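# Place tube rack inside fume hood and close sash

## Task

Set the tube rack down on the fume hood's work surface so that the whole rack sits past the orange tape line, standing upright, with each tube seated all the way down in a hole; then close the sash completely. The rack and tubes must never reach the floor, and the robot must not tip over or finish leaning. Nothing may depend on the robot holding it at the end: release everything and move the robot away before finishing.

## Robot and tools

ROBOT. A Hello Robot Stretch 4 with one arm: an omni-wheel base, a lift that rides up a mast, a telescoping arm pointing forward from the lift, a three-joint wrist (yaw, pitch, roll) and a two-finger gripper. It stands about 1.6 m tall; the base rim lies within 0.23 m of the base origin. Now and then an outside disturbance may nudge a loose object.

FRAMES. Base frame: origin on the floor below the base centre, x ahead, y to the left, z up. hand_pose is reported in this frame and marks a point between the open fingertips; with all wrist joints at zero its axes line up with the base frame. Its printed value may be slightly off. The odometry frame is the base frame as it was when the scene began.

execute_actions(actions, cameras). actions is a list holding one action or nothing (an empty list only reports state and images). One action may contain:
- base: a single relative move, measured from where the base last reported itself. translate_m: straight ahead (+) or back, metres, -2 to 2. strafe_m: sideways, left +, metres, -2 to 2. rotate_rad: turn in place, counter-clockwise seen from above +, radians, -3.2 to 3.2.
- joints: absolute targets by name, not offsets. lift_m 0 to 1.2 m; arm_m 0 to 0.55 m (extension); wrist_yaw_rad -1.134 to 4.276 (0 points ahead, + turns left, 3.14 is folded back, beyond 3.4 the arm may block it); wrist_pitch_rad -1.117 to 4.259 (0 level, 1.57 pointing down); wrist_roll_rad -1.117 to 4.259 (0 puts fingers at equal height, + turns clockwise viewed from behind the gripper); gripper_m -0.038 to 0.141 m, the fingertip gap (negative squeezes the tips together). Done tolerances: ±0.004 for lift, arm, gripper; ±0.02 yaw and roll; ±0.05 pitch.
- pace: "slow", "default", "fast" or "max" (base up to 0.1/0.3/0.4/0.6 m/s and 1/2/3/4 rad/s; slower when the lift is high).
- contact_limits: {"arm_m": value} from 0 (gentlest) to 0.75 (firmest), default 0.5, for how hard the arm may push before halting.
- end_of_arm: "enable_torque" alone, to re-power wrist or gripper motors that shut off.
Base and joints start together and may finish at different times. An out-of-range joint target is clipped and reported; any other bad value or unknown key rejects the whole call with no motion. A part left out of an action may still be driving toward an earlier target. Each action lasts 15 s at most. cameras: list of head_camera, head_left_camera, head_right_camera, wrist_camera or all; omitted or null gives all, [] gives none. If a result reports a stop, the remaining execute_actions, wait and finished_scene calls in the same reply are skipped.

wait(seconds): 0 to 10 s, commands nothing, returns state and images.
zoom_image(camera, region): region [x0, y0, x1, y1] in pixels of that camera's most recent full image, origin top-left, at most 504 by 504.
read_manual(section): gives licence texts only ("licences"); moves nothing.
finished_scene(scene): ends the current scene (give its number) once the last command has been held; irreversible, and reports success. Replying with no tool call ends everything.

CAMERAS. head_camera (420x560) on the mast top, looking forward and down; turn the base to look elsewhere. head_left_camera and head_right_camera (fisheye, 420x672) sit beside it, aim lower and show the base and arm. wrist_camera (616x392) looks along the fingers, tips near the bottom of the frame.

RESULT LINES. base_status / joint_status: how each commanded motion ended: done; off_target (resting short, maybe still pushing); contact_stop_at_<key> (hit something, held there, the part may go slack so a lift can sag or the base roll); limit_stop_at_<name> (built-in stop); limit_stop_at_tilt (leaning over 6 degrees, lift/arm/wheels go slack until level); limit_stop_at_own_body (about to hit itself; moving away is allowed); torque_fault (wrist or gripper motor went limp, needs enable_torque); time_out. on_its_own: things this call did not command; "held at" shows the held target. lidar_m: 12 distances in metres, 30-degree sectors counter-clockwise from straight ahead (4th left, 7th behind, 10th right); "-" means nothing seen or closer than 0.25 m; glass and thin legs can be missed. wrist_depth_mm: 7x7 grid of depths, 100 to 2000 mm. base_odometry: wheel-count pose, heading -3.142 to 3.142, left +. turned_by_wheels vs turned_by_imu differing by more than ~0.1 rad suggests slipping or a collision. base_tilt: degrees forward/right, with a fixed bias up to ~1.5. motor_effort: percent of maximum, + toward higher joint values, peak in brackets; noisy. For wheel_0..2, + turns the base right. The gripper_m reading does not prove a grasp; a firm squeeze shows as a clear gripper effort change.

TIPS AND HAZARDS. At the start, unfold by sending lift_m 0.4 with wrist_yaw_rad 0 together. To grasp, command a gap below the object's width; squeezing pulls it toward the wrist. Tilting the gripper up while rolled can trigger self-collision stops. Do not turn or drive with over 1 kg held and arm_m above 0.2, especially fast; steady pushes with a high gripper can tip the robot. Pressing the gripper into things can fault the wrist. Avoid dropping, slamming or shoving hard. Fingertips stuck on a surface: raise the lift. The sim keeps running while you think; the robot holds its last command meanwhile.

Each tool is called by a JSON object that holds its "name" and its "arguments".

## Session

{"name": "execute_actions", "arguments": {"actions": []}}

Scene clock: 0.00 s.
base_odometry: x=+0.000 y=+0.000 heading=+0.000 (m, m, rad; odometry frame)
turned_by_wheels: +0.000 (rad since the last result)
turned_by_imu: +0.000 (rad since the last result)
base_tilt: forward=-0.6 right=+0.0 (deg)
lidar_m: 2.14 1.64 1.67 2.61 1.20 1.19 1.25 1.30 1.26 1.37 1.92 2.30
base_status: not commanded
joint_positions: lift_m=+0.283 arm_m=-0.003 wrist_yaw_rad=+3.047 wrist_pitch_rad=-0.005 wrist_roll_rad=-0.011 gripper_m=+0.057
joint_status: not commanded
motor_effort: lift_m=+19 arm_m=+0 wrist_yaw_rad=-1 wrist_pitch_rad=-6 wrist_roll_rad=-1 gripper_m=-2 wheel_0=+0 wheel_1=+0 wheel_2=+0 (%)
hand_pose: x=-0.1107 y=+0.1143 z=+0.4627 quat_wxyz=(+0.047, +0.002, -0.005, +0.999) (m; base frame)
wrist_depth_mm: - 140 1983 - - 1756 1618 / - 140 - - - 1863 1618 / - 135 222 - 1397 1661 1576 / 119 142 1863 - - 1863 1661 / 1229 1537 1863 - 1921 1863 1618 / 1281 1464 196 1537 193 1537 1229 / 1025 1025 1060 107 1098 991 1025
pictures: head_camera, head_left_camera, head_right_camera, wrist_camera
Images, in order (width x height): head_camera 420x560, head_left_camera 420x672, head_right_camera 420x672, wrist_camera 616x392.

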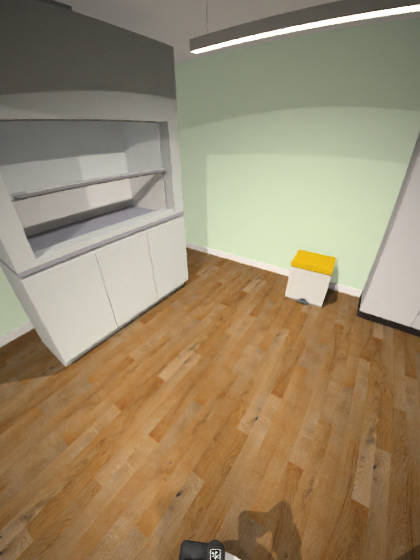

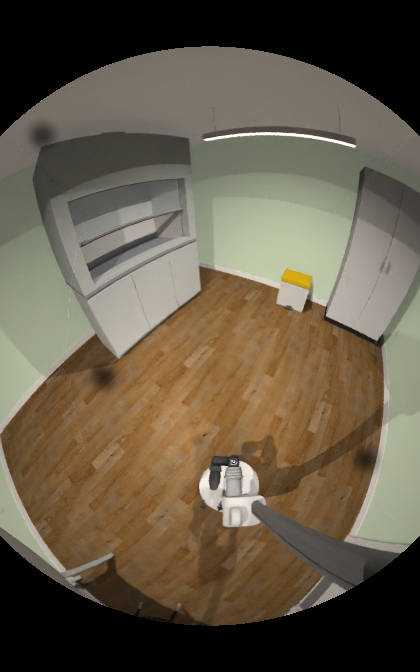

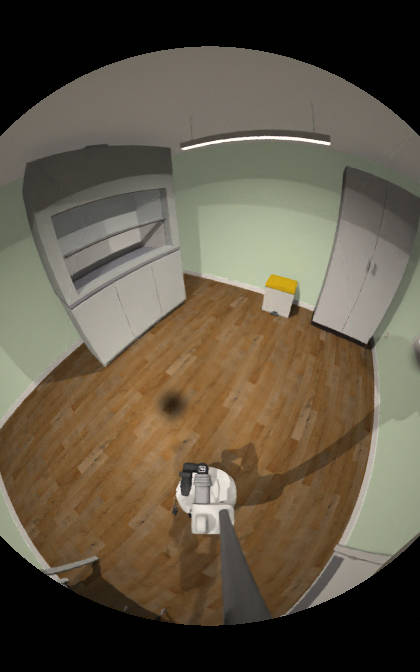

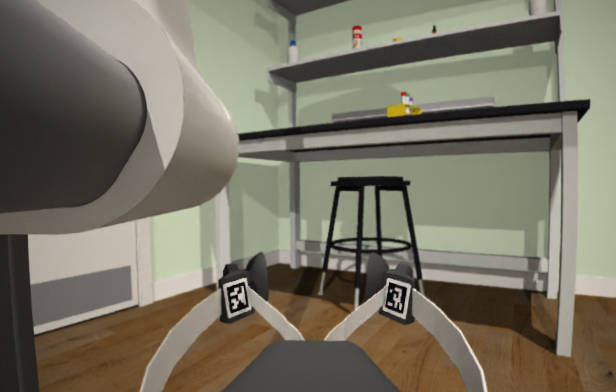

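{"name": "execute_actions", "arguments": {"actions": [{"base":{"rotate_rad":2.8},"joints":{"lift_m":0.8,"wrist_yaw_rad":0},"pace":"fast"}]}}

Scene clock: 6.07 s.
base_odometry: x=+0.000 y=+0.000 heading=+2.800 (m, m, rad; odometry frame)
turned_by_wheels: +2.800 (rad since the last result)
turned_by_imu: +2.812 (rad since the last result)
base_tilt: forward=-0.5 right=+0.0 (deg)
lidar_m: 1.19 1.40 1.23 1.28 1.49 2.31 2.30 1.89 1.66 2.45 2.31 1.17
base_status: done
joint_positions: lift_m=+0.800 arm_m=-0.003 wrist_yaw_rad=+0.001 wrist_pitch_rad=-0.005 wrist_roll_rad=-0.011 gripper_m=+0.057
joint_status: all done
motor_effort: lift_m=+22(25) arm_m=+0(0) wrist_yaw_rad=-2(3) wrist_pitch_rad=-6(6) wrist_roll_rad=-1(0) gripper_m=-3(3) wheel_0=-1(8) wheel_1=+0(5) wheel_2=+0(10) (%)
hand_pose: x=+0.4568 y=-0.0873 z=+0.9794 quat_wxyz=(+1.000, -0.005, -0.002, +0.000) (m; base frame)
wrist_depth_mm: 1336 1708 1921 1708 1537 1537 1499 / 1336 1708 1983 1921 1708 1576 1499 / 1336 1708 1983 1808 1708 1537 1499 / 1336 1708 - 1863 1756 1618 1537 / 1336 1499 1499 1281 1464 1430 1499 / 1336 1661 197 1042 193 891 1499 / 1308 1499 1921 107 1708 1499 1499
pictures: head_camera, head_left_camera, head_right_camera, wrist_camera
Images, in order (width x height): head_camera 420x560, head_left_camera 420x672, head_right_camera 420x672, wrist_camera 616x392.

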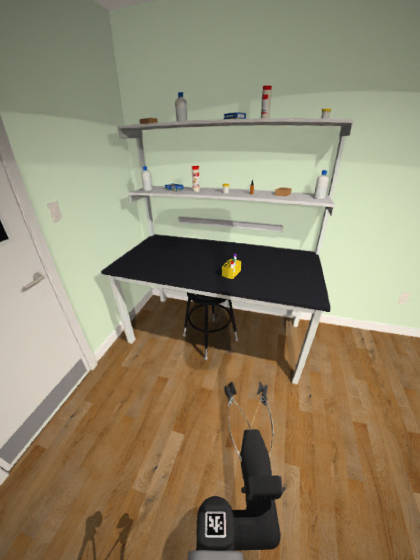

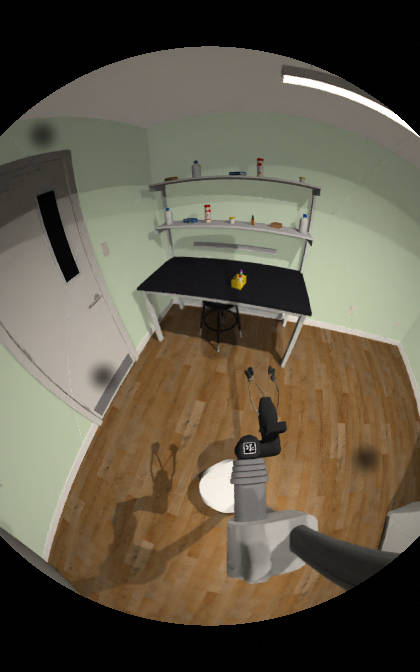

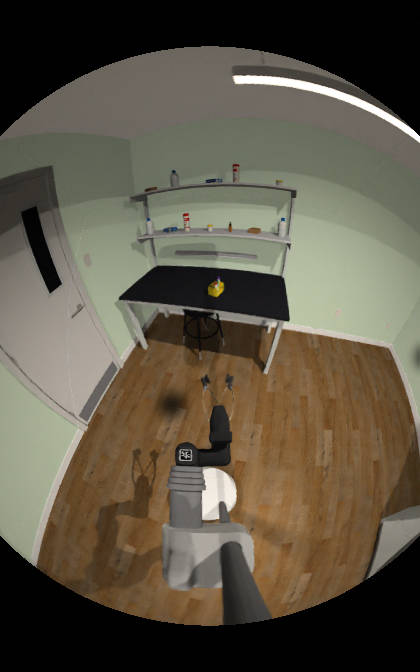

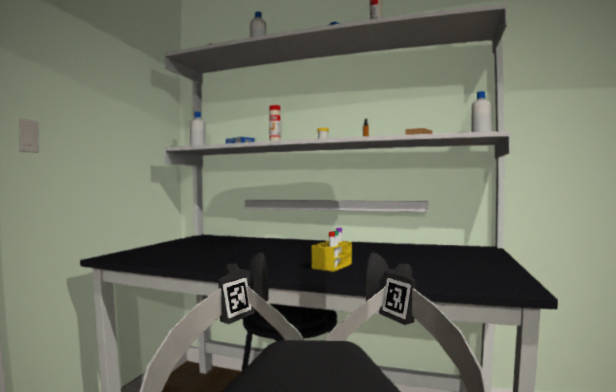

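{"name": "execute_actions", "arguments": {"actions": [{"base":{"translate_m":0.6},"joints":{"lift_m":0.95,"wrist_pitch_rad":0.4},"pace":"fast"}], "cameras": ["head_camera","wrist_camera"]}}

{"name": "zoom_image", "arguments": {"camera": "wrist_camera", "region": [200, 50, 500, 300]}}

Scene clock: 13.03 s.
base_odometry: x=-0.565 y=+0.201 heading=+2.800 (m, m, rad; odometry frame)
turned_by_wheels: +0.000 (rad since the last result)
turned_by_imu: -0.001 (rad since the last result)
base_tilt: forward=-0.6 right=+0.0 (deg)
lidar_m: 0.61 0.71 1.08 1.11 1.32 2.25 2.91 2.05 2.02 2.62 0.71 0.61
base_status: done
joint_positions: lift_m=+0.950 arm_m=-0.003 wrist_yaw_rad=+0.000 wrist_pitch_rad=+0.402 wrist_roll_rad=-0.011 gripper_m=+0.057
joint_status: all done
motor_effort: lift_m=+22(23) arm_m=+0(0) wrist_yaw_rad=+0(1) wrist_pitch_rad=-5(4) wrist_roll_rad=-1(1) gripper_m=-3(3) wheel_0=-1(8) wheel_1=+0(4) wheel_2=+0(13) (%)
hand_pose: x=+0.4338 y=-0.0874 z=+1.0152 quat_wxyz=(+0.980, -0.005, +0.200, +0.001) (m; base frame)
wrist_depth_mm: 1098 1229 1182 1098 1025 960 917 / 1160 1336 1229 1160 1078 1008 946 / 1182 1430 1336 1229 1160 1078 1025 / 960 946 946 931 904 904 904 / 707 715 707 640 691 683 676 / 1229 1397 197 559 194 544 539 / 1229 1397 1366 107 480 449 455
pictures: head_camera, wrist_camera
Images, in order (width x height): head_camera 420x560, wrist_camera 616x392.

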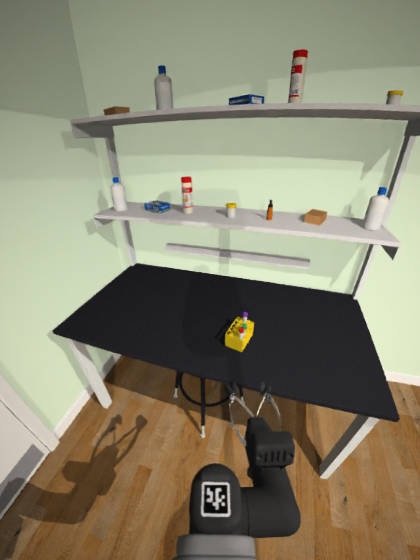

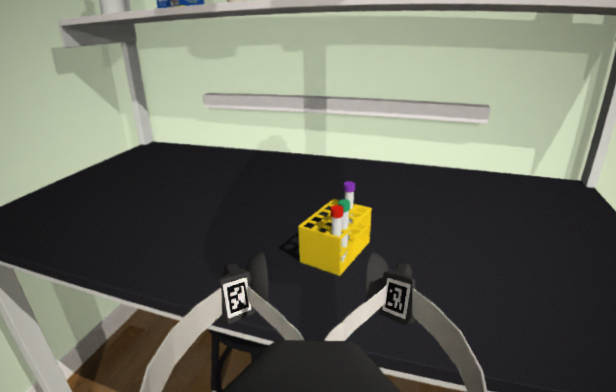

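Region (200, 50, 500, 300) of wrist_camera's 616x392 image, scaled by 1.680.

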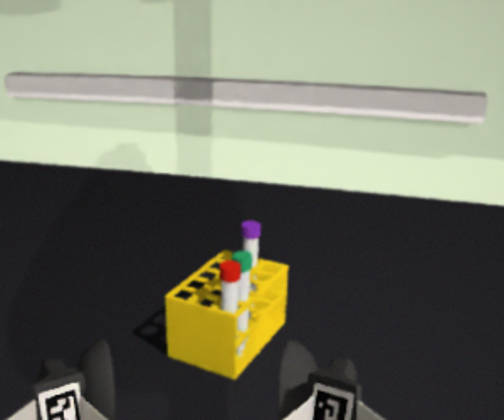

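{"name": "execute_actions", "arguments": {"actions": [{"base":{"rotate_rad":-0.3},"joints":{"lift_m":1.15,"wrist_pitch_rad":1.2,"arm_m":0.3},"pace":"fast"}], "cameras": ["head_camera","wrist_camera"]}}

Scene clock: 42.37 s.
base_odometry: x=-0.565 y=+0.201 heading=+2.500 (m, m, rad; odometry frame)
turned_by_wheels: -0.300 (rad since the last result)
turned_by_imu: -0.301 (rad since the last result)
base_tilt: forward=-0.5 right=+0.0 (deg)
lidar_m: 0.59 0.62 0.86 1.04 1.13 1.54 2.91 2.64 2.00 2.61 2.10 0.63
base_status: done
joint_positions: lift_m=+1.150 arm_m=+0.299 wrist_yaw_rad=+0.000 wrist_pitch_rad=+1.201 wrist_roll_rad=-0.011 gripper_m=+0.057
joint_status: all done
motor_effort: lift_m=+22(24) arm_m=+6(5) wrist_yaw_rad=+0(1) wrist_pitch_rad=-2(4) wrist_roll_rad=+0(1) gripper_m=-3(2) wheel_0=+0(6) wheel_1=+0(9) wheel_2=+0(6) (%)
hand_pose: x=+0.5742 y=-0.0874 z=+1.0590 quat_wxyz=(+0.825, -0.004, +0.565, +0.003) (m; base frame)
wrist_depth_mm: 691 683 676 661 661 661 1182 / 647 640 627 627 621 615 1366 / 603 597 591 585 580 580 1397 / 574 569 564 559 554 549 559 / 544 544 539 535 525 525 530 / 1255 1255 196 1255 194 1205 1205 / 1205 1205 1205 107 1182 1160 1160
pictures: head_camera, wrist_camera
Images, in order (width x height): head_camera 420x560, wrist_camera 616x392.

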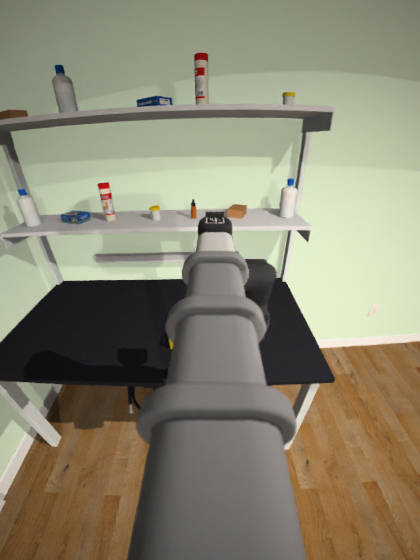

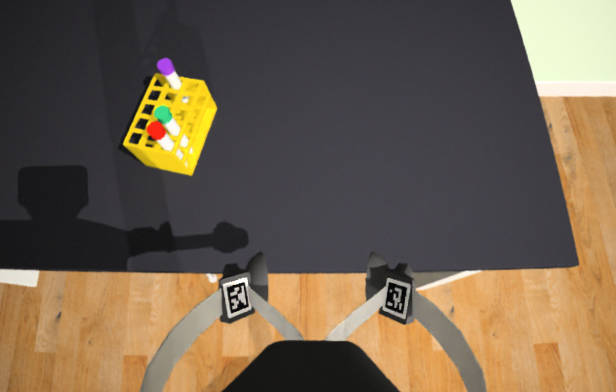

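{"name": "execute_actions", "arguments": {"actions": [{"base":{"strafe_m":0.19},"joints":{"wrist_pitch_rad":1.57,"arm_m":0.45,"gripper_m":-0.01},"pace":"fast"}], "cameras": []}}

{"name": "execute_actions", "arguments": {"actions": [{"base":{"translate_m":0.22},"pace":"fast"}], "cameras": ["head_left_camera","wrist_camera"]}}

Scene clock: 60.00 s.
base_odometry: x=-0.679 y=+0.049 heading=+2.500 (m, m, rad; odometry frame)
turned_by_wheels: +0.000 (rad since the last result)
turned_by_imu: +0.000 (rad since the last result)
base_tilt: forward=-0.6 right=+0.1 (deg)
lidar_m: 0.57 0.63 0.87 0.88 0.94 1.30 2.94 2.90 2.19 2.80 0.90 0.63
base_status: done
joint_positions: lift_m=+1.150 arm_m=+0.449 wrist_yaw_rad=+0.000 wrist_pitch_rad=+1.570 wrist_roll_rad=-0.011 gripper_m=-0.010
joint_status: all done
motor_effort: lift_m=+22(22) arm_m=+6(8) wrist_yaw_rad=+0(0) wrist_pitch_rad=+1(4) wrist_roll_rad=-1(1) gripper_m=-9(13) wheel_0=+0(11) wheel_1=+2(16) wheel_2=+0(0) (%)
hand_pose: x=+0.6201 y=-0.0874 z=+1.0395 quat_wxyz=(+0.707, -0.004, +0.707, +0.004) (m; base frame)
wrist_depth_mm: 504 504 496 455 488 484 480 / 508 508 504 459 492 488 480 / 512 508 504 500 492 492 488 / 517 512 504 504 500 492 492 / 1308 1281 1281 1281 1281 1255 1255 / 1308 1336 1281 202 186 1255 1255 / 1336 1336 1281 107 1281 1255 1281
pictures: none
No camera images: the call's "cameras" was empty. Leave "cameras" out to get every camera's image.

Scene clock: 62.10 s.
base_odometry: x=-0.855 y=+0.180 heading=+2.500 (m, m, rad; odometry frame)
turned_by_wheels: +0.000 (rad since the last result)
turned_by_imu: +0.000 (rad since the last result)
base_tilt: forward=-0.5 right=+0.0 (deg)
lidar_m: 0.37 0.39 0.54 0.87 0.96 1.30 3.17 2.90 2.26 2.80 0.58 0.38
base_status: done
joint_positions: lift_m=+1.150 arm_m=+0.449 wrist_yaw_rad=+0.000 wrist_pitch_rad=+1.570 wrist_roll_rad=-0.011 gripper_m=-0.010
joint_status: not commanded
motor_effort: lift_m=+22(21) arm_m=+6(6) wrist_yaw_rad=-1(1) wrist_pitch_rad=+1(1) wrist_roll_rad=-1(1) gripper_m=-9(9) wheel_0=+1(5) wheel_1=+0(8) wheel_2=+0(10) (%)
hand_pose: x=+0.6201 y=-0.0874 z=+1.0395 quat_wxyz=(+0.707, -0.004, +0.707, +0.004) (m; base frame)
wrist_depth_mm: 508 504 500 496 492 488 480 / 512 504 500 496 496 488 484 / 521 508 508 500 496 488 488 / 517 512 504 504 500 492 492 / 521 512 512 430 500 496 492 / 521 517 508 202 186 500 496 / 525 521 512 107 508 500 500
pictures: head_left_camera, wrist_camera
Images, in order (width x height): head_left_camera 420x672, wrist_camera 616x392.

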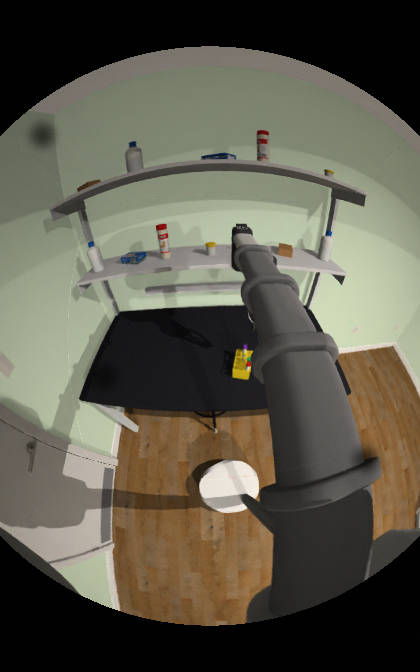

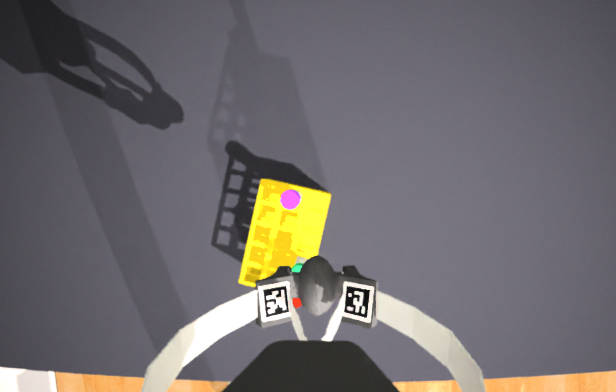

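{"name": "execute_actions", "arguments": {"actions": [{"base":{"strafe_m":0.028},"joints":{"arm_m":0.497,"lift_m":1.06}}], "cameras": ["head_left_camera","wrist_camera"]}}

Scene clock: 79.47 s.
base_odometry: x=-0.872 y=+0.158 heading=+2.500 (m, m, rad; odometry frame)
turned_by_wheels: +0.000 (rad since the last result)
turned_by_imu: +0.000 (rad since the last result)
base_tilt: forward=-0.5 right=+0.0 (deg)
lidar_m: 0.37 0.39 0.54 0.85 0.92 1.24 3.16 2.90 2.31 2.83 0.57 0.38
base_status: done
joint_positions: lift_m=+1.060 arm_m=+0.496 wrist_yaw_rad=+0.000 wrist_pitch_rad=+1.570 wrist_roll_rad=-0.011 gripper_m=-0.010
joint_status: all done
motor_effort: lift_m=+16(21) arm_m=+6(7) wrist_yaw_rad=-1(0) wrist_pitch_rad=+0(0) wrist_roll_rad=-1(1) gripper_m=-9(10) wheel_0=-1(7) wheel_1=-1(7) wheel_2=-1(4) (%)
hand_pose: x=+0.6670 y=-0.0874 z=+0.9500 quat_wxyz=(+0.707, -0.004, +0.707, +0.004) (m; base frame)
wrist_depth_mm: 418 410 410 407 402 397 394 / 418 418 410 407 404 399 397 / 421 415 413 407 407 402 399 / 424 418 418 413 410 404 402 / 424 421 418 343 410 407 404 / 430 424 342 202 186 410 407 / 430 427 424 107 415 413 410
pictures: head_left_camera, wrist_camera
Images, in order (width x height): head_left_camera 420x672, wrist_camera 616x392.

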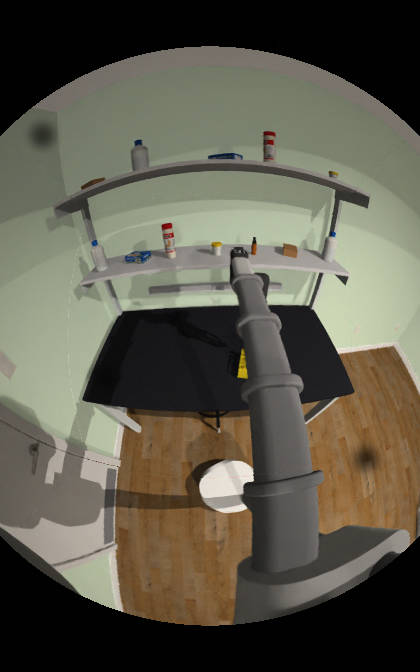

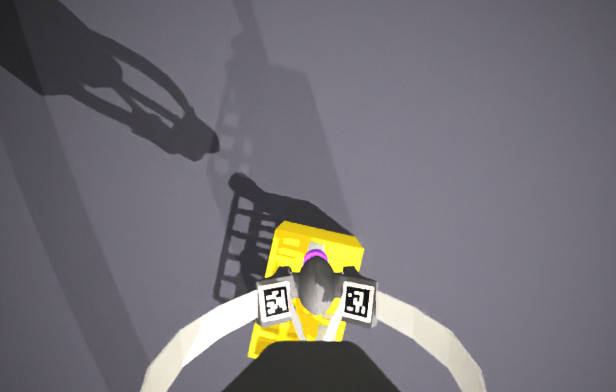

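{"name": "execute_actions", "arguments": {"actions": [{"joints":{"lift_m":1.01},"pace":"slow"}], "cameras": ["head_left_camera","wrist_camera"]}}

Scene clock: 87.17 s.
base_odometry: x=-0.872 y=+0.158 heading=+2.500 (m, m, rad; odometry frame)
turned_by_wheels: +0.000 (rad since the last result)
turned_by_imu: +0.000 (rad since the last result)
base_tilt: forward=-0.5 right=+0.0 (deg)
lidar_m: 0.36 0.38 0.53 0.83 0.92 1.28 3.15 2.90 2.32 2.81 0.58 0.41
base_status: not commanded
joint_positions: lift_m=+1.010 arm_m=+0.496 wrist_yaw_rad=+0.000 wrist_pitch_rad=+1.570 wrist_roll_rad=-0.011 gripper_m=-0.010
joint_status: all done
motor_effort: lift_m=+15(14) arm_m=+6(6) wrist_yaw_rad=+0(0) wrist_pitch_rad=+0(1) wrist_roll_rad=-1(1) gripper_m=-9(9) wheel_0=-1(1) wheel_1=-1(2) wheel_2=-1(1) (%)
hand_pose: x=+0.6671 y=-0.0874 z=+0.9000 quat_wxyz=(+0.707, -0.004, +0.707, +0.004) (m; base frame)
wrist_depth_mm: 364 362 359 353 353 347 347 / 366 364 362 357 355 351 347 / 370 366 362 359 355 353 351 / 370 368 364 362 359 355 353 / 373 370 368 300 359 357 357 / 375 373 289 202 186 359 355 / 377 375 370 107 364 359 357
pictures: head_left_camera, wrist_camera
Images, in order (width x height): head_left_camera 420x672, wrist_camera 616x392.

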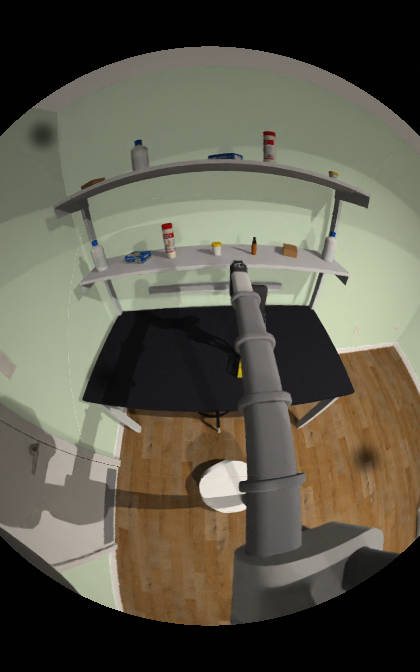

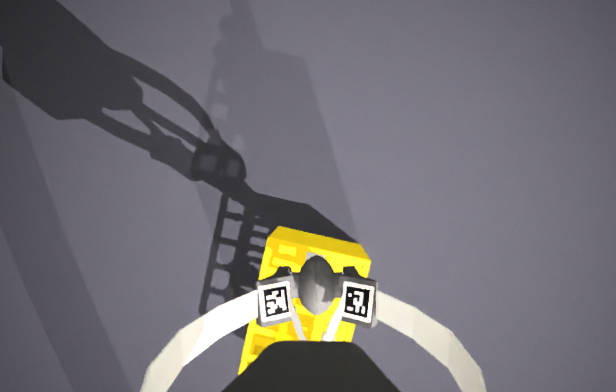

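{"name": "execute_actions", "arguments": {"actions": [{"joints":{"lift_m":0.99},"pace":"slow"}], "cameras": ["wrist_camera"]}}

Scene clock: 90.97 s.
base_odometry: x=-0.872 y=+0.158 heading=+2.500 (m, m, rad; odometry frame)
turned_by_wheels: +0.000 (rad since the last result)
turned_by_imu: +0.000 (rad since the last result)
base_tilt: forward=-0.5 right=+0.0 (deg)
lidar_m: 0.38 0.40 0.54 0.84 0.93 1.25 3.17 2.92 2.31 2.82 0.58 0.40
base_status: not commanded
joint_positions: lift_m=+0.997 arm_m=+0.496 wrist_yaw_rad=+0.000 wrist_pitch_rad=+1.571 wrist_roll_rad=-0.011 gripper_m=-0.010
joint_status: lift_m contact_stop (moved -0.013 of -0.020)
on_its_own: lift_m is slack since a contact_stop (your +0.990 is given up)
motor_effort: lift_m=+14(14) arm_m=+6(6) wrist_yaw_rad=+1(2) wrist_pitch_rad=-3(8) wrist_roll_rad=-1(0) gripper_m=-5(8) wheel_0=-1(1) wheel_1=-1(1) wheel_2=-1(1) (%)
hand_pose: x=+0.6667 y=-0.0874 z=+0.8869 quat_wxyz=(+0.707, -0.004, +0.707, +0.004) (m; base frame)
wrist_depth_mm: 359 355 351 349 347 343 342 / 359 355 353 351 347 345 342 / 362 357 353 351 349 347 345 / 362 359 355 353 353 347 345 / 366 362 359 300 353 349 347 / 368 362 185 208 184 351 351 / 368 364 359 107 355 353 351
pictures: wrist_camera
Images, in order (width x height): wrist_camera 616x392.

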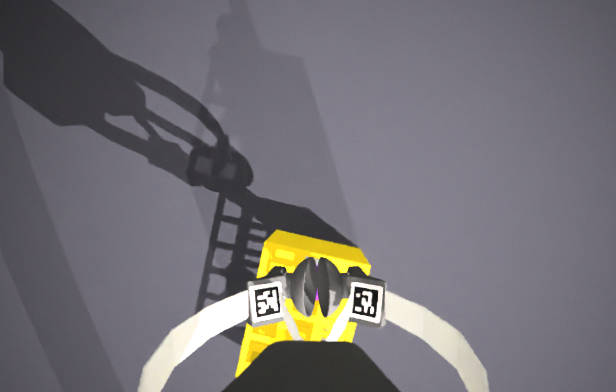

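{"name": "execute_actions", "arguments": {"actions": [{"joints":{"gripper_m":0.04,"lift_m":1.0}}], "cameras": []}}

{"name": "execute_actions", "arguments": {"actions": [{"joints":{"lift_m":1.08,"arm_m":0.1,"wrist_pitch_rad":0.6,"gripper_m":0.13},"pace":"fast"}], "cameras": ["head_camera","wrist_camera"]}}

Scene clock: 98.07 s.
base_odometry: x=-0.872 y=+0.158 heading=+2.500 (m, m, rad; odometry frame)
turned_by_wheels: +0.000 (rad since the last result)
turned_by_imu: +0.000 (rad since the last result)
base_tilt: forward=-0.6 right=+0.1 (deg)
lidar_m: 0.37 0.39 0.54 0.85 0.93 1.27 3.16 2.91 2.32 2.83 0.57 0.40
base_status: not commanded
joint_positions: lift_m=+1.001 arm_m=+0.496 wrist_yaw_rad=+0.000 wrist_pitch_rad=+1.571 wrist_roll_rad=-0.011 gripper_m=+0.040
joint_status: all done
motor_effort: lift_m=+9(20) arm_m=+6(6) wrist_yaw_rad=+0(1) wrist_pitch_rad=-1(1) wrist_roll_rad=-1(1) gripper_m=-1(11) wheel_0=-1(1) wheel_1=-1(1) wheel_2=-1(1) (%)
hand_pose: x=+0.6669 y=-0.0874 z=+0.8906 quat_wxyz=(+0.707, -0.004, +0.707, +0.004) (m; base frame)
wrist_depth_mm: 362 357 355 351 349 345 343 / 362 359 355 355 351 349 347 / 364 362 357 355 351 349 347 / 364 364 359 355 355 351 349 / 368 364 362 301 355 351 349 / 370 366 362 193 188 355 353 / 370 368 364 107 359 355 353
pictures: none
No camera images: the call's "cameras" was empty. Leave "cameras" out to get every camera's image.

Scene clock: 99.97 s.
base_odometry: x=-0.872 y=+0.158 heading=+2.500 (m, m, rad; odometry frame)
turned_by_wheels: +0.000 (rad since the last result)
turned_by_imu: +0.000 (rad since the last result)
base_tilt: forward=-0.6 right=+0.0 (deg)
lidar_m: 0.38 0.40 0.54 0.86 0.93 1.27 3.16 2.93 2.31 2.83 0.57 0.40
base_status: not commanded
joint_positions: lift_m=+1.080 arm_m=+0.101 wrist_yaw_rad=+0.000 wrist_pitch_rad=+0.602 wrist_roll_rad=-0.011 gripper_m=+0.130
joint_status: all done
motor_effort: lift_m=+22(22) arm_m=-6(5) wrist_yaw_rad=+0(2) wrist_pitch_rad=-5(8) wrist_roll_rad=-1(1) gripper_m=-1(2) wheel_0=-1(1) wheel_1=-1(2) wheel_2=-1(2) (%)
hand_pose: x=+0.5097 y=-0.0875 z=+1.0947 quat_wxyz=(+0.955, -0.005, +0.296, +0.001) (m; base frame)
wrist_depth_mm: 778 768 778 788 778 778 778 / 831 831 831 831 842 854 831 / 917 946 931 946 946 931 917 / 878 878 854 854 831 842 866 / 723 723 715 707 699 691 683 / 609 591 569 512 559 554 580 / 535 521 539 107 530 512 517
pictures: head_camera, wrist_camera
Images, in order (width x height): head_camera 420x560, wrist_camera 616x392.

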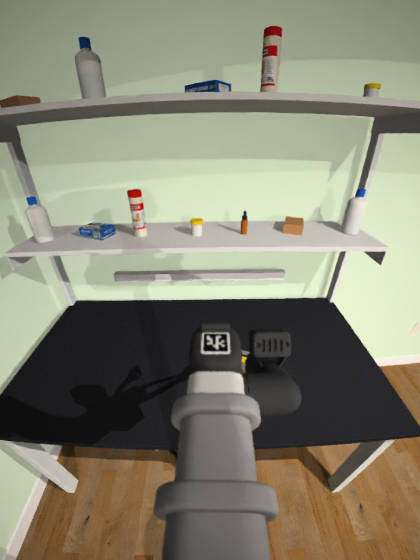

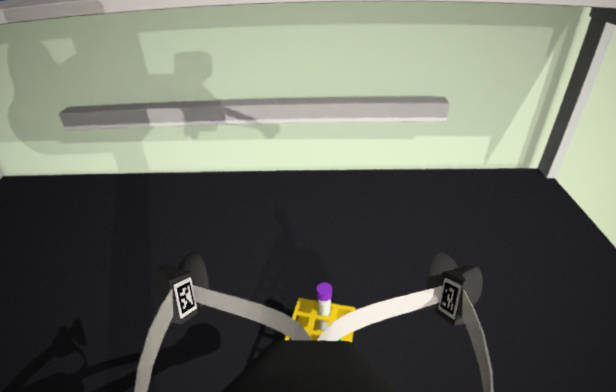

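{"name": "execute_actions", "arguments": {"actions": [{"base":{"rotate_rad":-0.2},"joints":{"arm_m":0.0,"wrist_pitch_rad":0.2,"gripper_m":0.135},"pace":"fast"}], "cameras": []}}

{"name": "execute_actions", "arguments": {"actions": [{"base":{"strafe_m":0.135},"joints":{"lift_m":0.70},"pace":"fast"}], "cameras": ["head_camera","wrist_camera"]}}

Scene clock: 126.30 s.
base_odometry: x=-0.872 y=+0.158 heading=+2.300 (m, m, rad; odometry frame)
turned_by_wheels: -0.200 (rad since the last result)
turned_by_imu: -0.201 (rad since the last result)
base_tilt: forward=-0.5 right=-0.1 (deg)
lidar_m: 0.37 0.38 0.45 0.84 0.85 1.07 1.89 3.15 2.29 2.39 0.73 0.45
base_status: done
joint_positions: lift_m=+1.080 arm_m=+0.001 wrist_yaw_rad=+0.000 wrist_pitch_rad=+0.202 wrist_roll_rad=-0.011 gripper_m=+0.135
joint_status: all done
motor_effort: lift_m=+22(22) arm_m=-6(4) wrist_yaw_rad=-1(1) wrist_pitch_rad=-6(10) wrist_roll_rad=-1(1) gripper_m=+0(1) wheel_0=+2(0) wheel_1=+2(7) wheel_2=+1(7) (%)
hand_pose: x=+0.4546 y=-0.0875 z=+1.2000 quat_wxyz=(+0.995, -0.005, +0.101, +0.000) (m; base frame)
wrist_depth_mm: 798 842 878 917 976 1025 1060 / 820 866 904 960 991 1060 1118 / 842 866 917 768 917 1078 1160 / 891 931 976 1025 1060 1138 1205 / 904 931 976 1060 1118 1205 1281 / 946 931 904 1025 904 946 1308 / 798 778 820 107 809 768 1397
pictures: none
No camera images: the call's "cameras" was empty. Leave "cameras" out to get every camera's image.

Scene clock: 128.33 s.
base_odometry: x=-0.973 y=+0.068 heading=+2.301 (m, m, rad; odometry frame)
turned_by_wheels: +0.000 (rad since the last result)
turned_by_imu: +0.001 (rad since the last result)
base_tilt: forward=-0.6 right=+0.0 (deg)
lidar_m: 0.34 0.34 0.41 0.73 0.72 0.93 1.69 3.16 2.44 2.47 0.66 0.47
base_status: done
joint_positions: lift_m=+0.700 arm_m=+0.001 wrist_yaw_rad=+0.000 wrist_pitch_rad=+0.202 wrist_roll_rad=-0.011 gripper_m=+0.135
joint_status: all done
motor_effort: lift_m=+16(21) arm_m=-6(6) wrist_yaw_rad=+1(0) wrist_pitch_rad=-6(6) wrist_roll_rad=-1(1) gripper_m=+0(1) wheel_0=+2(12) wheel_1=+1(6) wheel_2=+1(1) (%)
hand_pose: x=+0.4546 y=-0.0875 z=+0.8206 quat_wxyz=(+0.995, -0.005, +0.101, +0.000) (m; base frame)
wrist_depth_mm: 788 809 854 878 946 976 1025 / 798 820 854 904 946 1008 1078 / 831 866 904 946 991 1042 1118 / 707 699 691 430 668 654 647 / 418 418 418 338 382 399 394 / 294 281 267 298 265 259 285 / 236 229 242 107 238 225 229
pictures: head_camera, wrist_camera
Images, in order (width x height): head_camera 420x560, wrist_camera 616x392.

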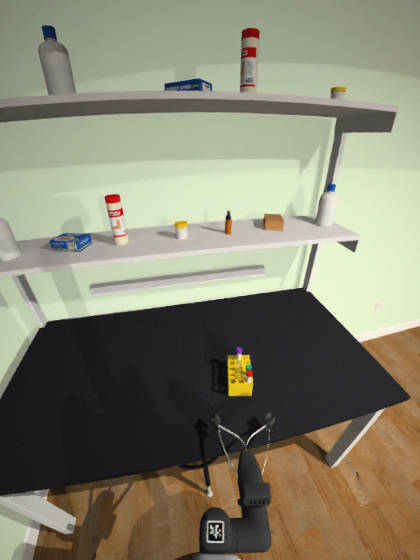

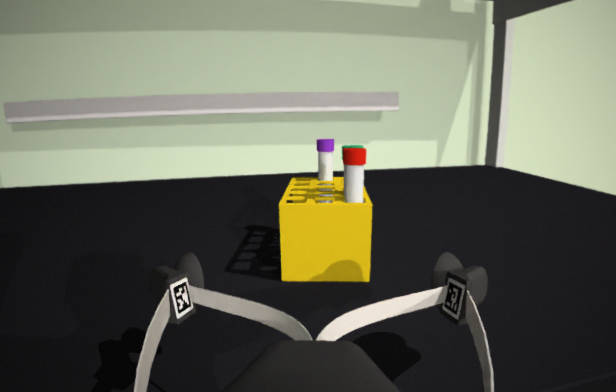

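{"name": "execute_actions", "arguments": {"actions": [{"joints":{"arm_m":0.16,"lift_m":0.688}}], "cameras": ["head_camera","wrist_camera"]}}

Scene clock: 136.73 s.
base_odometry: x=-0.973 y=+0.068 heading=+2.301 (m, m, rad; odometry frame)
turned_by_wheels: +0.000 (rad since the last result)
turned_by_imu: +0.000 (rad since the last result)
base_tilt: forward=-0.5 right=+0.0 (deg)
lidar_m: 0.34 0.35 0.43 0.75 0.72 0.91 1.69 3.14 2.45 2.46 0.69 0.44
base_status: not commanded
joint_positions: lift_m=+0.688 arm_m=+0.159 wrist_yaw_rad=+0.000 wrist_pitch_rad=+0.202 wrist_roll_rad=-0.011 gripper_m=+0.135
joint_status: all done
motor_effort: lift_m=+16(18) arm_m=+6(7) wrist_yaw_rad=-1(1) wrist_pitch_rad=-5(6) wrist_roll_rad=-1(1) gripper_m=-1(1) wheel_0=+2(2) wheel_1=+1(1) wheel_2=+1(1) (%)
hand_pose: x=+0.6125 y=-0.0874 z=+0.8086 quat_wxyz=(+0.995, -0.005, +0.101, +0.001) (m; base frame)
wrist_depth_mm: 647 683 715 750 778 820 750 / 661 683 676 759 788 842 891 / 699 723 759 788 831 878 931 / 654 640 627 297 492 603 591 / 382 384 384 198 185 368 362 / 270 257 193 180 183 237 260 / 216 210 212 107 199 206 211
pictures: head_camera, wrist_camera
Images, in order (width x height): head_camera 420x560, wrist_camera 616x392.

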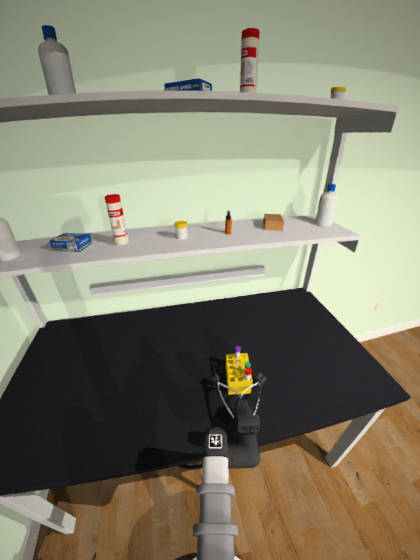

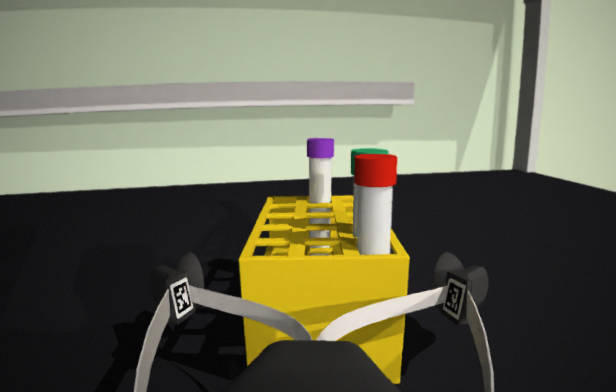

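{"name": "execute_actions", "arguments": {"actions": [{"joints":{"gripper_m":0.03}}], "cameras": ["wrist_camera"]}}

{"name": "execute_actions", "arguments": {"actions": [{"joints":{"lift_m":0.74},"pace":"slow"}], "cameras": ["head_camera","wrist_camera"]}}

Scene clock: 142.50 s.
base_odometry: x=-0.973 y=+0.068 heading=+2.301 (m, m, rad; odometry frame)
turned_by_wheels: +0.000 (rad since the last result)
turned_by_imu: +0.000 (rad since the last result)
base_tilt: forward=-0.5 right=+0.0 (deg)
lidar_m: 0.36 0.35 0.42 0.73 0.72 0.91 1.72 3.16 2.42 2.47 0.67 0.45
base_status: not commanded
joint_positions: lift_m=+0.688 arm_m=+0.159 wrist_yaw_rad=+0.000 wrist_pitch_rad=+0.203 wrist_roll_rad=-0.011 gripper_m=+0.031
joint_status: all done
motor_effort: lift_m=+16(16) arm_m=+6(6) wrist_yaw_rad=+0(0) wrist_pitch_rad=-9(8) wrist_roll_rad=-1(1) gripper_m=-22(24) wheel_0=+2(2) wheel_1=+1(1) wheel_2=+1(1) (%)
hand_pose: x=+0.6124 y=-0.0874 z=+0.8083 quat_wxyz=(+0.995, -0.005, +0.101, +0.001) (m; base frame)
wrist_depth_mm: 647 676 715 741 788 820 759 / 661 676 683 750 798 831 891 / 699 732 759 788 831 878 946 / 647 634 627 286 484 597 585 / 379 382 353 189 174 366 362 / 268 271 179 174 175 248 258 / 215 208 211 107 198 203 210
pictures: wrist_camera
Images, in order (width x height): wrist_camera 616x392.

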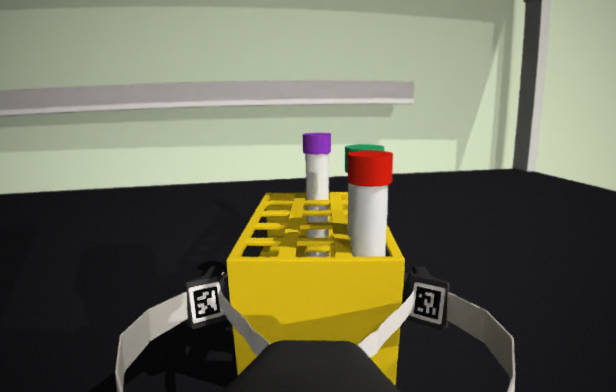

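Scene clock: 143.80 s.
base_odometry: x=-0.973 y=+0.068 heading=+2.301 (m, m, rad; odometry frame)
turned_by_wheels: +0.000 (rad since the last result)
turned_by_imu: +0.000 (rad since the last result)
base_tilt: forward=-0.5 right=-0.1 (deg)
lidar_m: 0.35 0.36 0.42 0.75 0.72 0.91 1.68 3.16 2.44 2.47 0.69 0.39
base_status: not commanded
joint_positions: lift_m=+0.740 arm_m=+0.159 wrist_yaw_rad=+0.000 wrist_pitch_rad=+0.203 wrist_roll_rad=-0.011 gripper_m=+0.031
joint_status: all done
motor_effort: lift_m=+23(25) arm_m=+6(6) wrist_yaw_rad=+1(1) wrist_pitch_rad=-9(9) wrist_roll_rad=-1(1) gripper_m=-22(24) wheel_0=+2(2) wheel_1=+1(1) wheel_2=+1(1) (%)
hand_pose: x=+0.6124 y=-0.0874 z=+0.8597 quat_wxyz=(+0.995, -0.005, +0.101, +0.001) (m; base frame)
wrist_depth_mm: 654 676 707 750 778 831 759 / 668 699 732 768 798 854 891 / 634 715 768 715 831 878 931 / 707 741 778 286 647 798 946 / 517 517 477 189 174 496 484 / 364 364 179 174 175 336 349 / 290 281 285 107 267 274 279
pictures: head_camera, wrist_camera
Images, in order (width x height): head_camera 420x560, wrist_camera 616x392.

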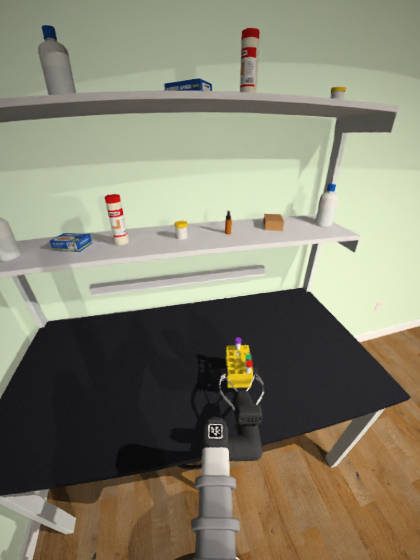

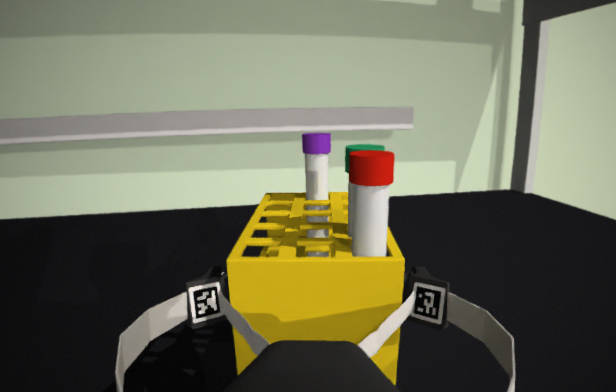

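{"name": "execute_actions", "arguments": {"actions": [{"base":{"translate_m":-0.4},"joints":{"arm_m":0.0,"lift_m":0.8}}], "cameras": []}}

{"name": "execute_actions", "arguments": {"actions": [{"base":{"rotate_rad":-1.37},"pace":"slow"}], "cameras": ["head_camera","head_left_camera","wrist_camera"]}}

Scene clock: 155.10 s.
base_odometry: x=-0.706 y=-0.230 heading=+2.300 (m, m, rad; odometry frame)
turned_by_wheels: +0.000 (rad since the last result)
turned_by_imu: +0.000 (rad since the last result)
base_tilt: forward=-0.6 right=-0.1 (deg)
lidar_m: 0.44 0.74 0.74 0.65 0.67 0.82 1.42 2.76 2.52 2.37 3.01 0.45
base_status: done
joint_positions: lift_m=+0.800 arm_m=+0.001 wrist_yaw_rad=+0.000 wrist_pitch_rad=+0.203 wrist_roll_rad=-0.011 gripper_m=+0.031
joint_status: all done
motor_effort: lift_m=+22(24) arm_m=-6(7) wrist_yaw_rad=+0(2) wrist_pitch_rad=-9(9) wrist_roll_rad=-1(1) gripper_m=-23(22) wheel_0=-1(13) wheel_1=-1(6) wheel_2=-1(10) (%)
hand_pose: x=+0.4545 y=-0.0874 z=+0.9197 quat_wxyz=(+0.995, -0.005, +0.101, +0.001) (m; base frame)
wrist_depth_mm: 960 991 1138 1205 1160 1255 1464 / 1138 1205 1255 1308 1366 1430 1537 / 1182 1205 1281 1336 1397 1499 1576 / 1138 1118 1098 286 866 1060 1661 / 676 683 627 189 174 699 723 / 564 554 179 174 174 1708 1618 / 1308 1336 891 107 1366 1430 866
pictures: none
No camera images: the call's "cameras" was empty. Leave "cameras" out to get every camera's image.

Scene clock: 157.77 s.
base_odometry: x=-0.706 y=-0.230 heading=+0.931 (m, m, rad; odometry frame)
turned_by_wheels: -1.369 (rad since the last result)
turned_by_imu: -1.376 (rad since the last result)
base_tilt: forward=-0.6 right=+0.0 (deg)
lidar_m: 0.45 1.11 0.78 0.73 0.73 0.68 0.66 0.69 0.93 2.26 2.84 0.44
base_status: done
joint_positions: lift_m=+0.800 arm_m=+0.001 wrist_yaw_rad=+0.000 wrist_pitch_rad=+0.203 wrist_roll_rad=-0.011 gripper_m=+0.031
joint_status: not commanded
motor_effort: lift_m=+23(22) arm_m=-6(6) wrist_yaw_rad=+0(1) wrist_pitch_rad=-9(9) wrist_roll_rad=-1(1) gripper_m=-22(24) wheel_0=+3(1) wheel_1=+2(4) wheel_2=+2(4) (%)
hand_pose: x=+0.4545 y=-0.0874 z=+0.9197 quat_wxyz=(+0.995, -0.005, +0.101, +0.000) (m; base frame)
wrist_depth_mm: - - - - - - - / - - - - - - - / - - - - - 1983 1983 / - - - 287 - - - / - - - 189 175 - - / 1921 1983 179 174 176 1756 1808 / 1537 1499 1499 107 1397 1430 1464
pictures: head_camera, head_left_camera, wrist_camera
Images, in order (width x height): head_camera 420x560, head_left_camera 420x672, wrist_camera 616x392.

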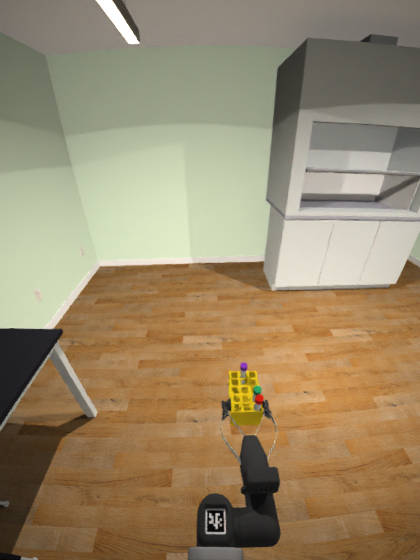

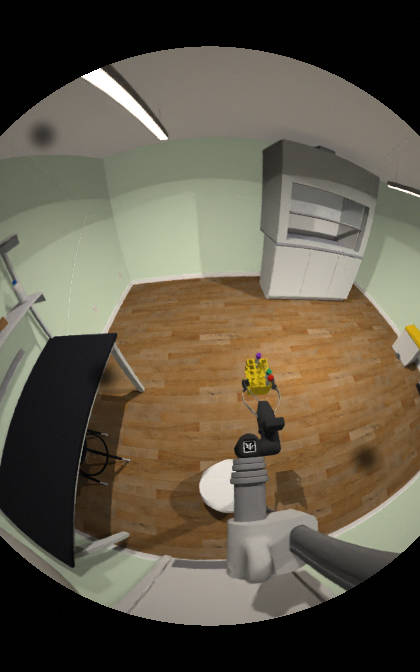

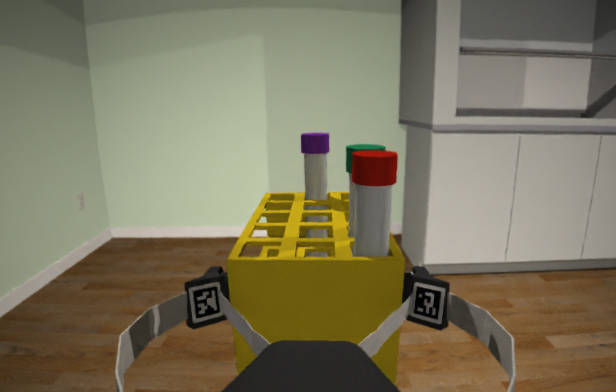

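{"name": "execute_actions", "arguments": {"actions": [{"base":{"strafe_m":-1.4},"joints":{"lift_m":0.95},"pace":"fast"}], "cameras": []}}

{"name": "execute_actions", "arguments": {"actions": [{"base":{"translate_m":1.4},"pace":"fast"}], "cameras": ["head_camera","head_left_camera","wrist_camera"]}}

Scene clock: 169.00 s.
base_odometry: x=+0.417 y=-1.066 heading=+0.931 (m, m, rad; odometry frame)
turned_by_wheels: +0.000 (rad since the last result)
turned_by_imu: +0.000 (rad since the last result)
base_tilt: forward=-0.6 right=+0.0 (deg)
lidar_m: 0.45 2.33 2.25 2.15 0.94 0.65 0.58 0.61 0.81 1.34 1.40 0.45
base_status: done
joint_positions: lift_m=+0.950 arm_m=+0.001 wrist_yaw_rad=+0.000 wrist_pitch_rad=+0.203 wrist_roll_rad=-0.011 gripper_m=+0.031
joint_status: all done
motor_effort: lift_m=+22(24) arm_m=-6(6) wrist_yaw_rad=+0(1) wrist_pitch_rad=-9(9) wrist_roll_rad=-1(1) gripper_m=-22(23) wheel_0=+0(11) wheel_1=+2(12) wheel_2=+1(2) (%)
hand_pose: x=+0.4545 y=-0.0874 z=+1.0698 quat_wxyz=(+0.995, -0.005, +0.101, +0.001) (m; base frame)
wrist_depth_mm: - - - - - - - / - - - - - - - / - - - - - - - / - - - 286 - - - / - - - 190 175 - - / - - 179 174 175 1983 - / 1708 1708 1708 107 1618 1661 1708
pictures: none
No camera images: the call's "cameras" was empty. Leave "cameras" out to get every camera's image.

Scene clock: 174.30 s.
base_odometry: x=+1.252 y=+0.057 heading=+0.931 (m, m, rad; odometry frame)
turned_by_wheels: +0.000 (rad since the last result)
turned_by_imu: -0.002 (rad since the last result)
base_tilt: forward=-0.5 right=+0.1 (deg)
lidar_m: 0.43 0.88 2.34 2.27 2.27 2.15 2.02 1.89 1.33 1.27 1.77 0.90
base_status: done
joint_positions: lift_m=+0.950 arm_m=+0.001 wrist_yaw_rad=+0.000 wrist_pitch_rad=+0.203 wrist_roll_rad=-0.011 gripper_m=+0.031
joint_status: not commanded
motor_effort: lift_m=+22(22) arm_m=-6(6) wrist_yaw_rad=+1(0) wrist_pitch_rad=-9(9) wrist_roll_rad=-1(1) gripper_m=-24(23) wheel_0=+0(6) wheel_1=-1(10) wheel_2=-1(8) (%)
hand_pose: x=+0.4545 y=-0.0874 z=+1.0698 quat_wxyz=(+0.995, -0.005, +0.101, +0.001) (m; base frame)
wrist_depth_mm: 676 683 683 917 931 820 676 / 917 1229 1205 1229 1205 1205 842 / 917 1255 1281 1281 1255 1229 831 / 831 1078 1042 285 691 1025 778 / 683 683 668 190 174 676 676 / 715 707 179 174 175 691 707 / 741 732 732 107 723 732 732
pictures: head_camera, head_left_camera, wrist_camera
Images, in order (width x height): head_camera 420x560, head_left_camera 420x672, wrist_camera 616x392.

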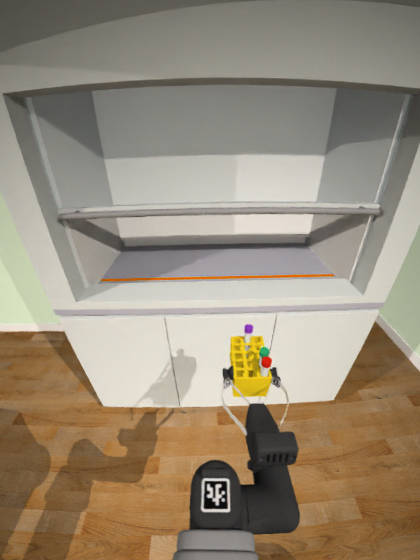

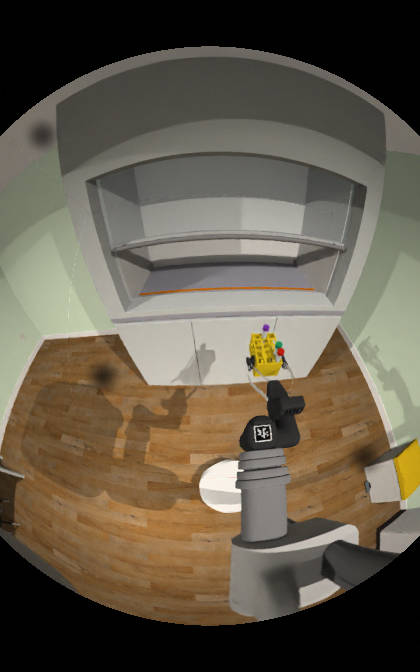

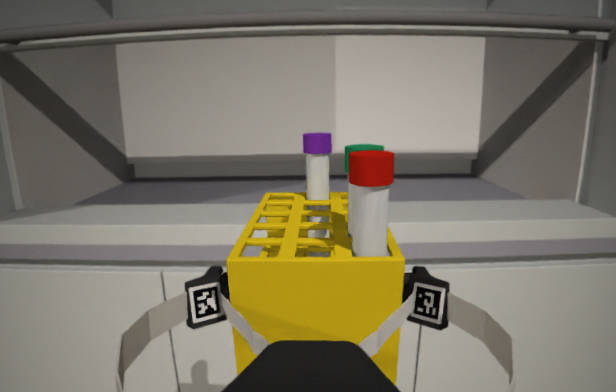

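{"name": "execute_actions", "arguments": {"actions": [{"base":{"translate_m":0.45},"joints":{"lift_m":0.96}}], "cameras": ["head_camera","head_left_camera","wrist_camera"]}}

Scene clock: 209.43 s.
base_odometry: x=+1.521 y=+0.418 heading=+0.931 (m, m, rad; odometry frame)
turned_by_wheels: +0.000 (rad since the last result)
turned_by_imu: +0.000 (rad since the last result)
base_tilt: forward=-0.5 right=+0.0 (deg)
lidar_m: 0.39 0.42 0.59 3.03 2.38 2.63 2.48 1.88 1.40 1.69 0.62 0.42
base_status: done
joint_positions: lift_m=+0.960 arm_m=+0.001 wrist_yaw_rad=+0.000 wrist_pitch_rad=+0.203 wrist_roll_rad=-0.011 gripper_m=+0.031
joint_status: all done
motor_effort: lift_m=+22(25) arm_m=-6(6) wrist_yaw_rad=-1(2) wrist_pitch_rad=-9(9) wrist_roll_rad=+0(1) gripper_m=-23(23) wheel_0=+1(3) wheel_1=+1(3) wheel_2=+2(9) (%)
hand_pose: x=+0.4545 y=-0.0874 z=+1.0797 quat_wxyz=(+0.995, -0.005, +0.101, +0.001) (m; base frame)
wrist_depth_mm: 778 768 768 768 768 759 759 / 788 798 798 798 788 788 778 / 831 820 831 809 820 820 809 / 854 878 866 287 831 831 809 / 668 668 621 190 175 647 634 / 469 477 179 174 176 366 452 / 320 309 312 107 294 303 304
pictures: head_camera, head_left_camera, wrist_camera
Images, in order (width x height): head_camera 420x560, head_left_camera 420x672, wrist_camera 616x392.

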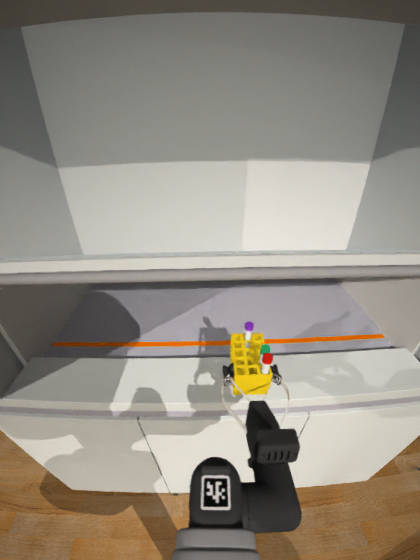

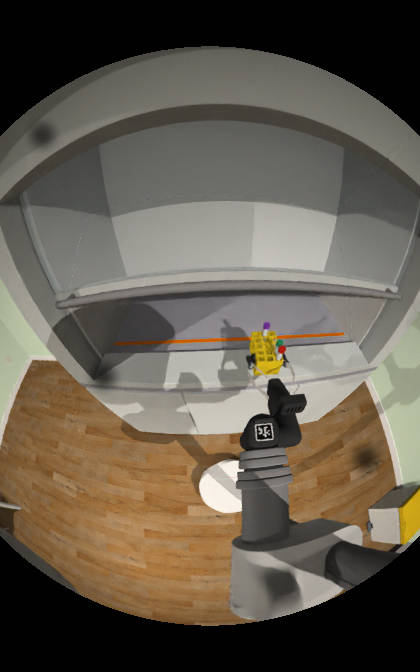

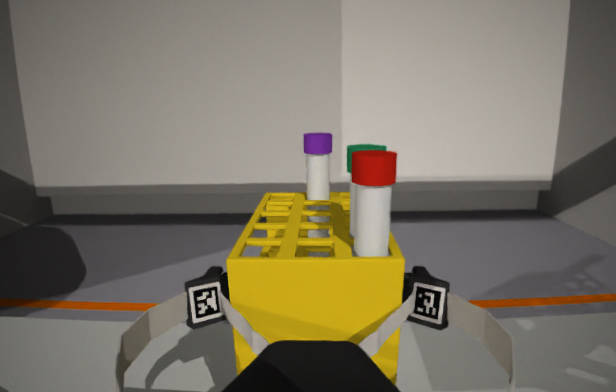

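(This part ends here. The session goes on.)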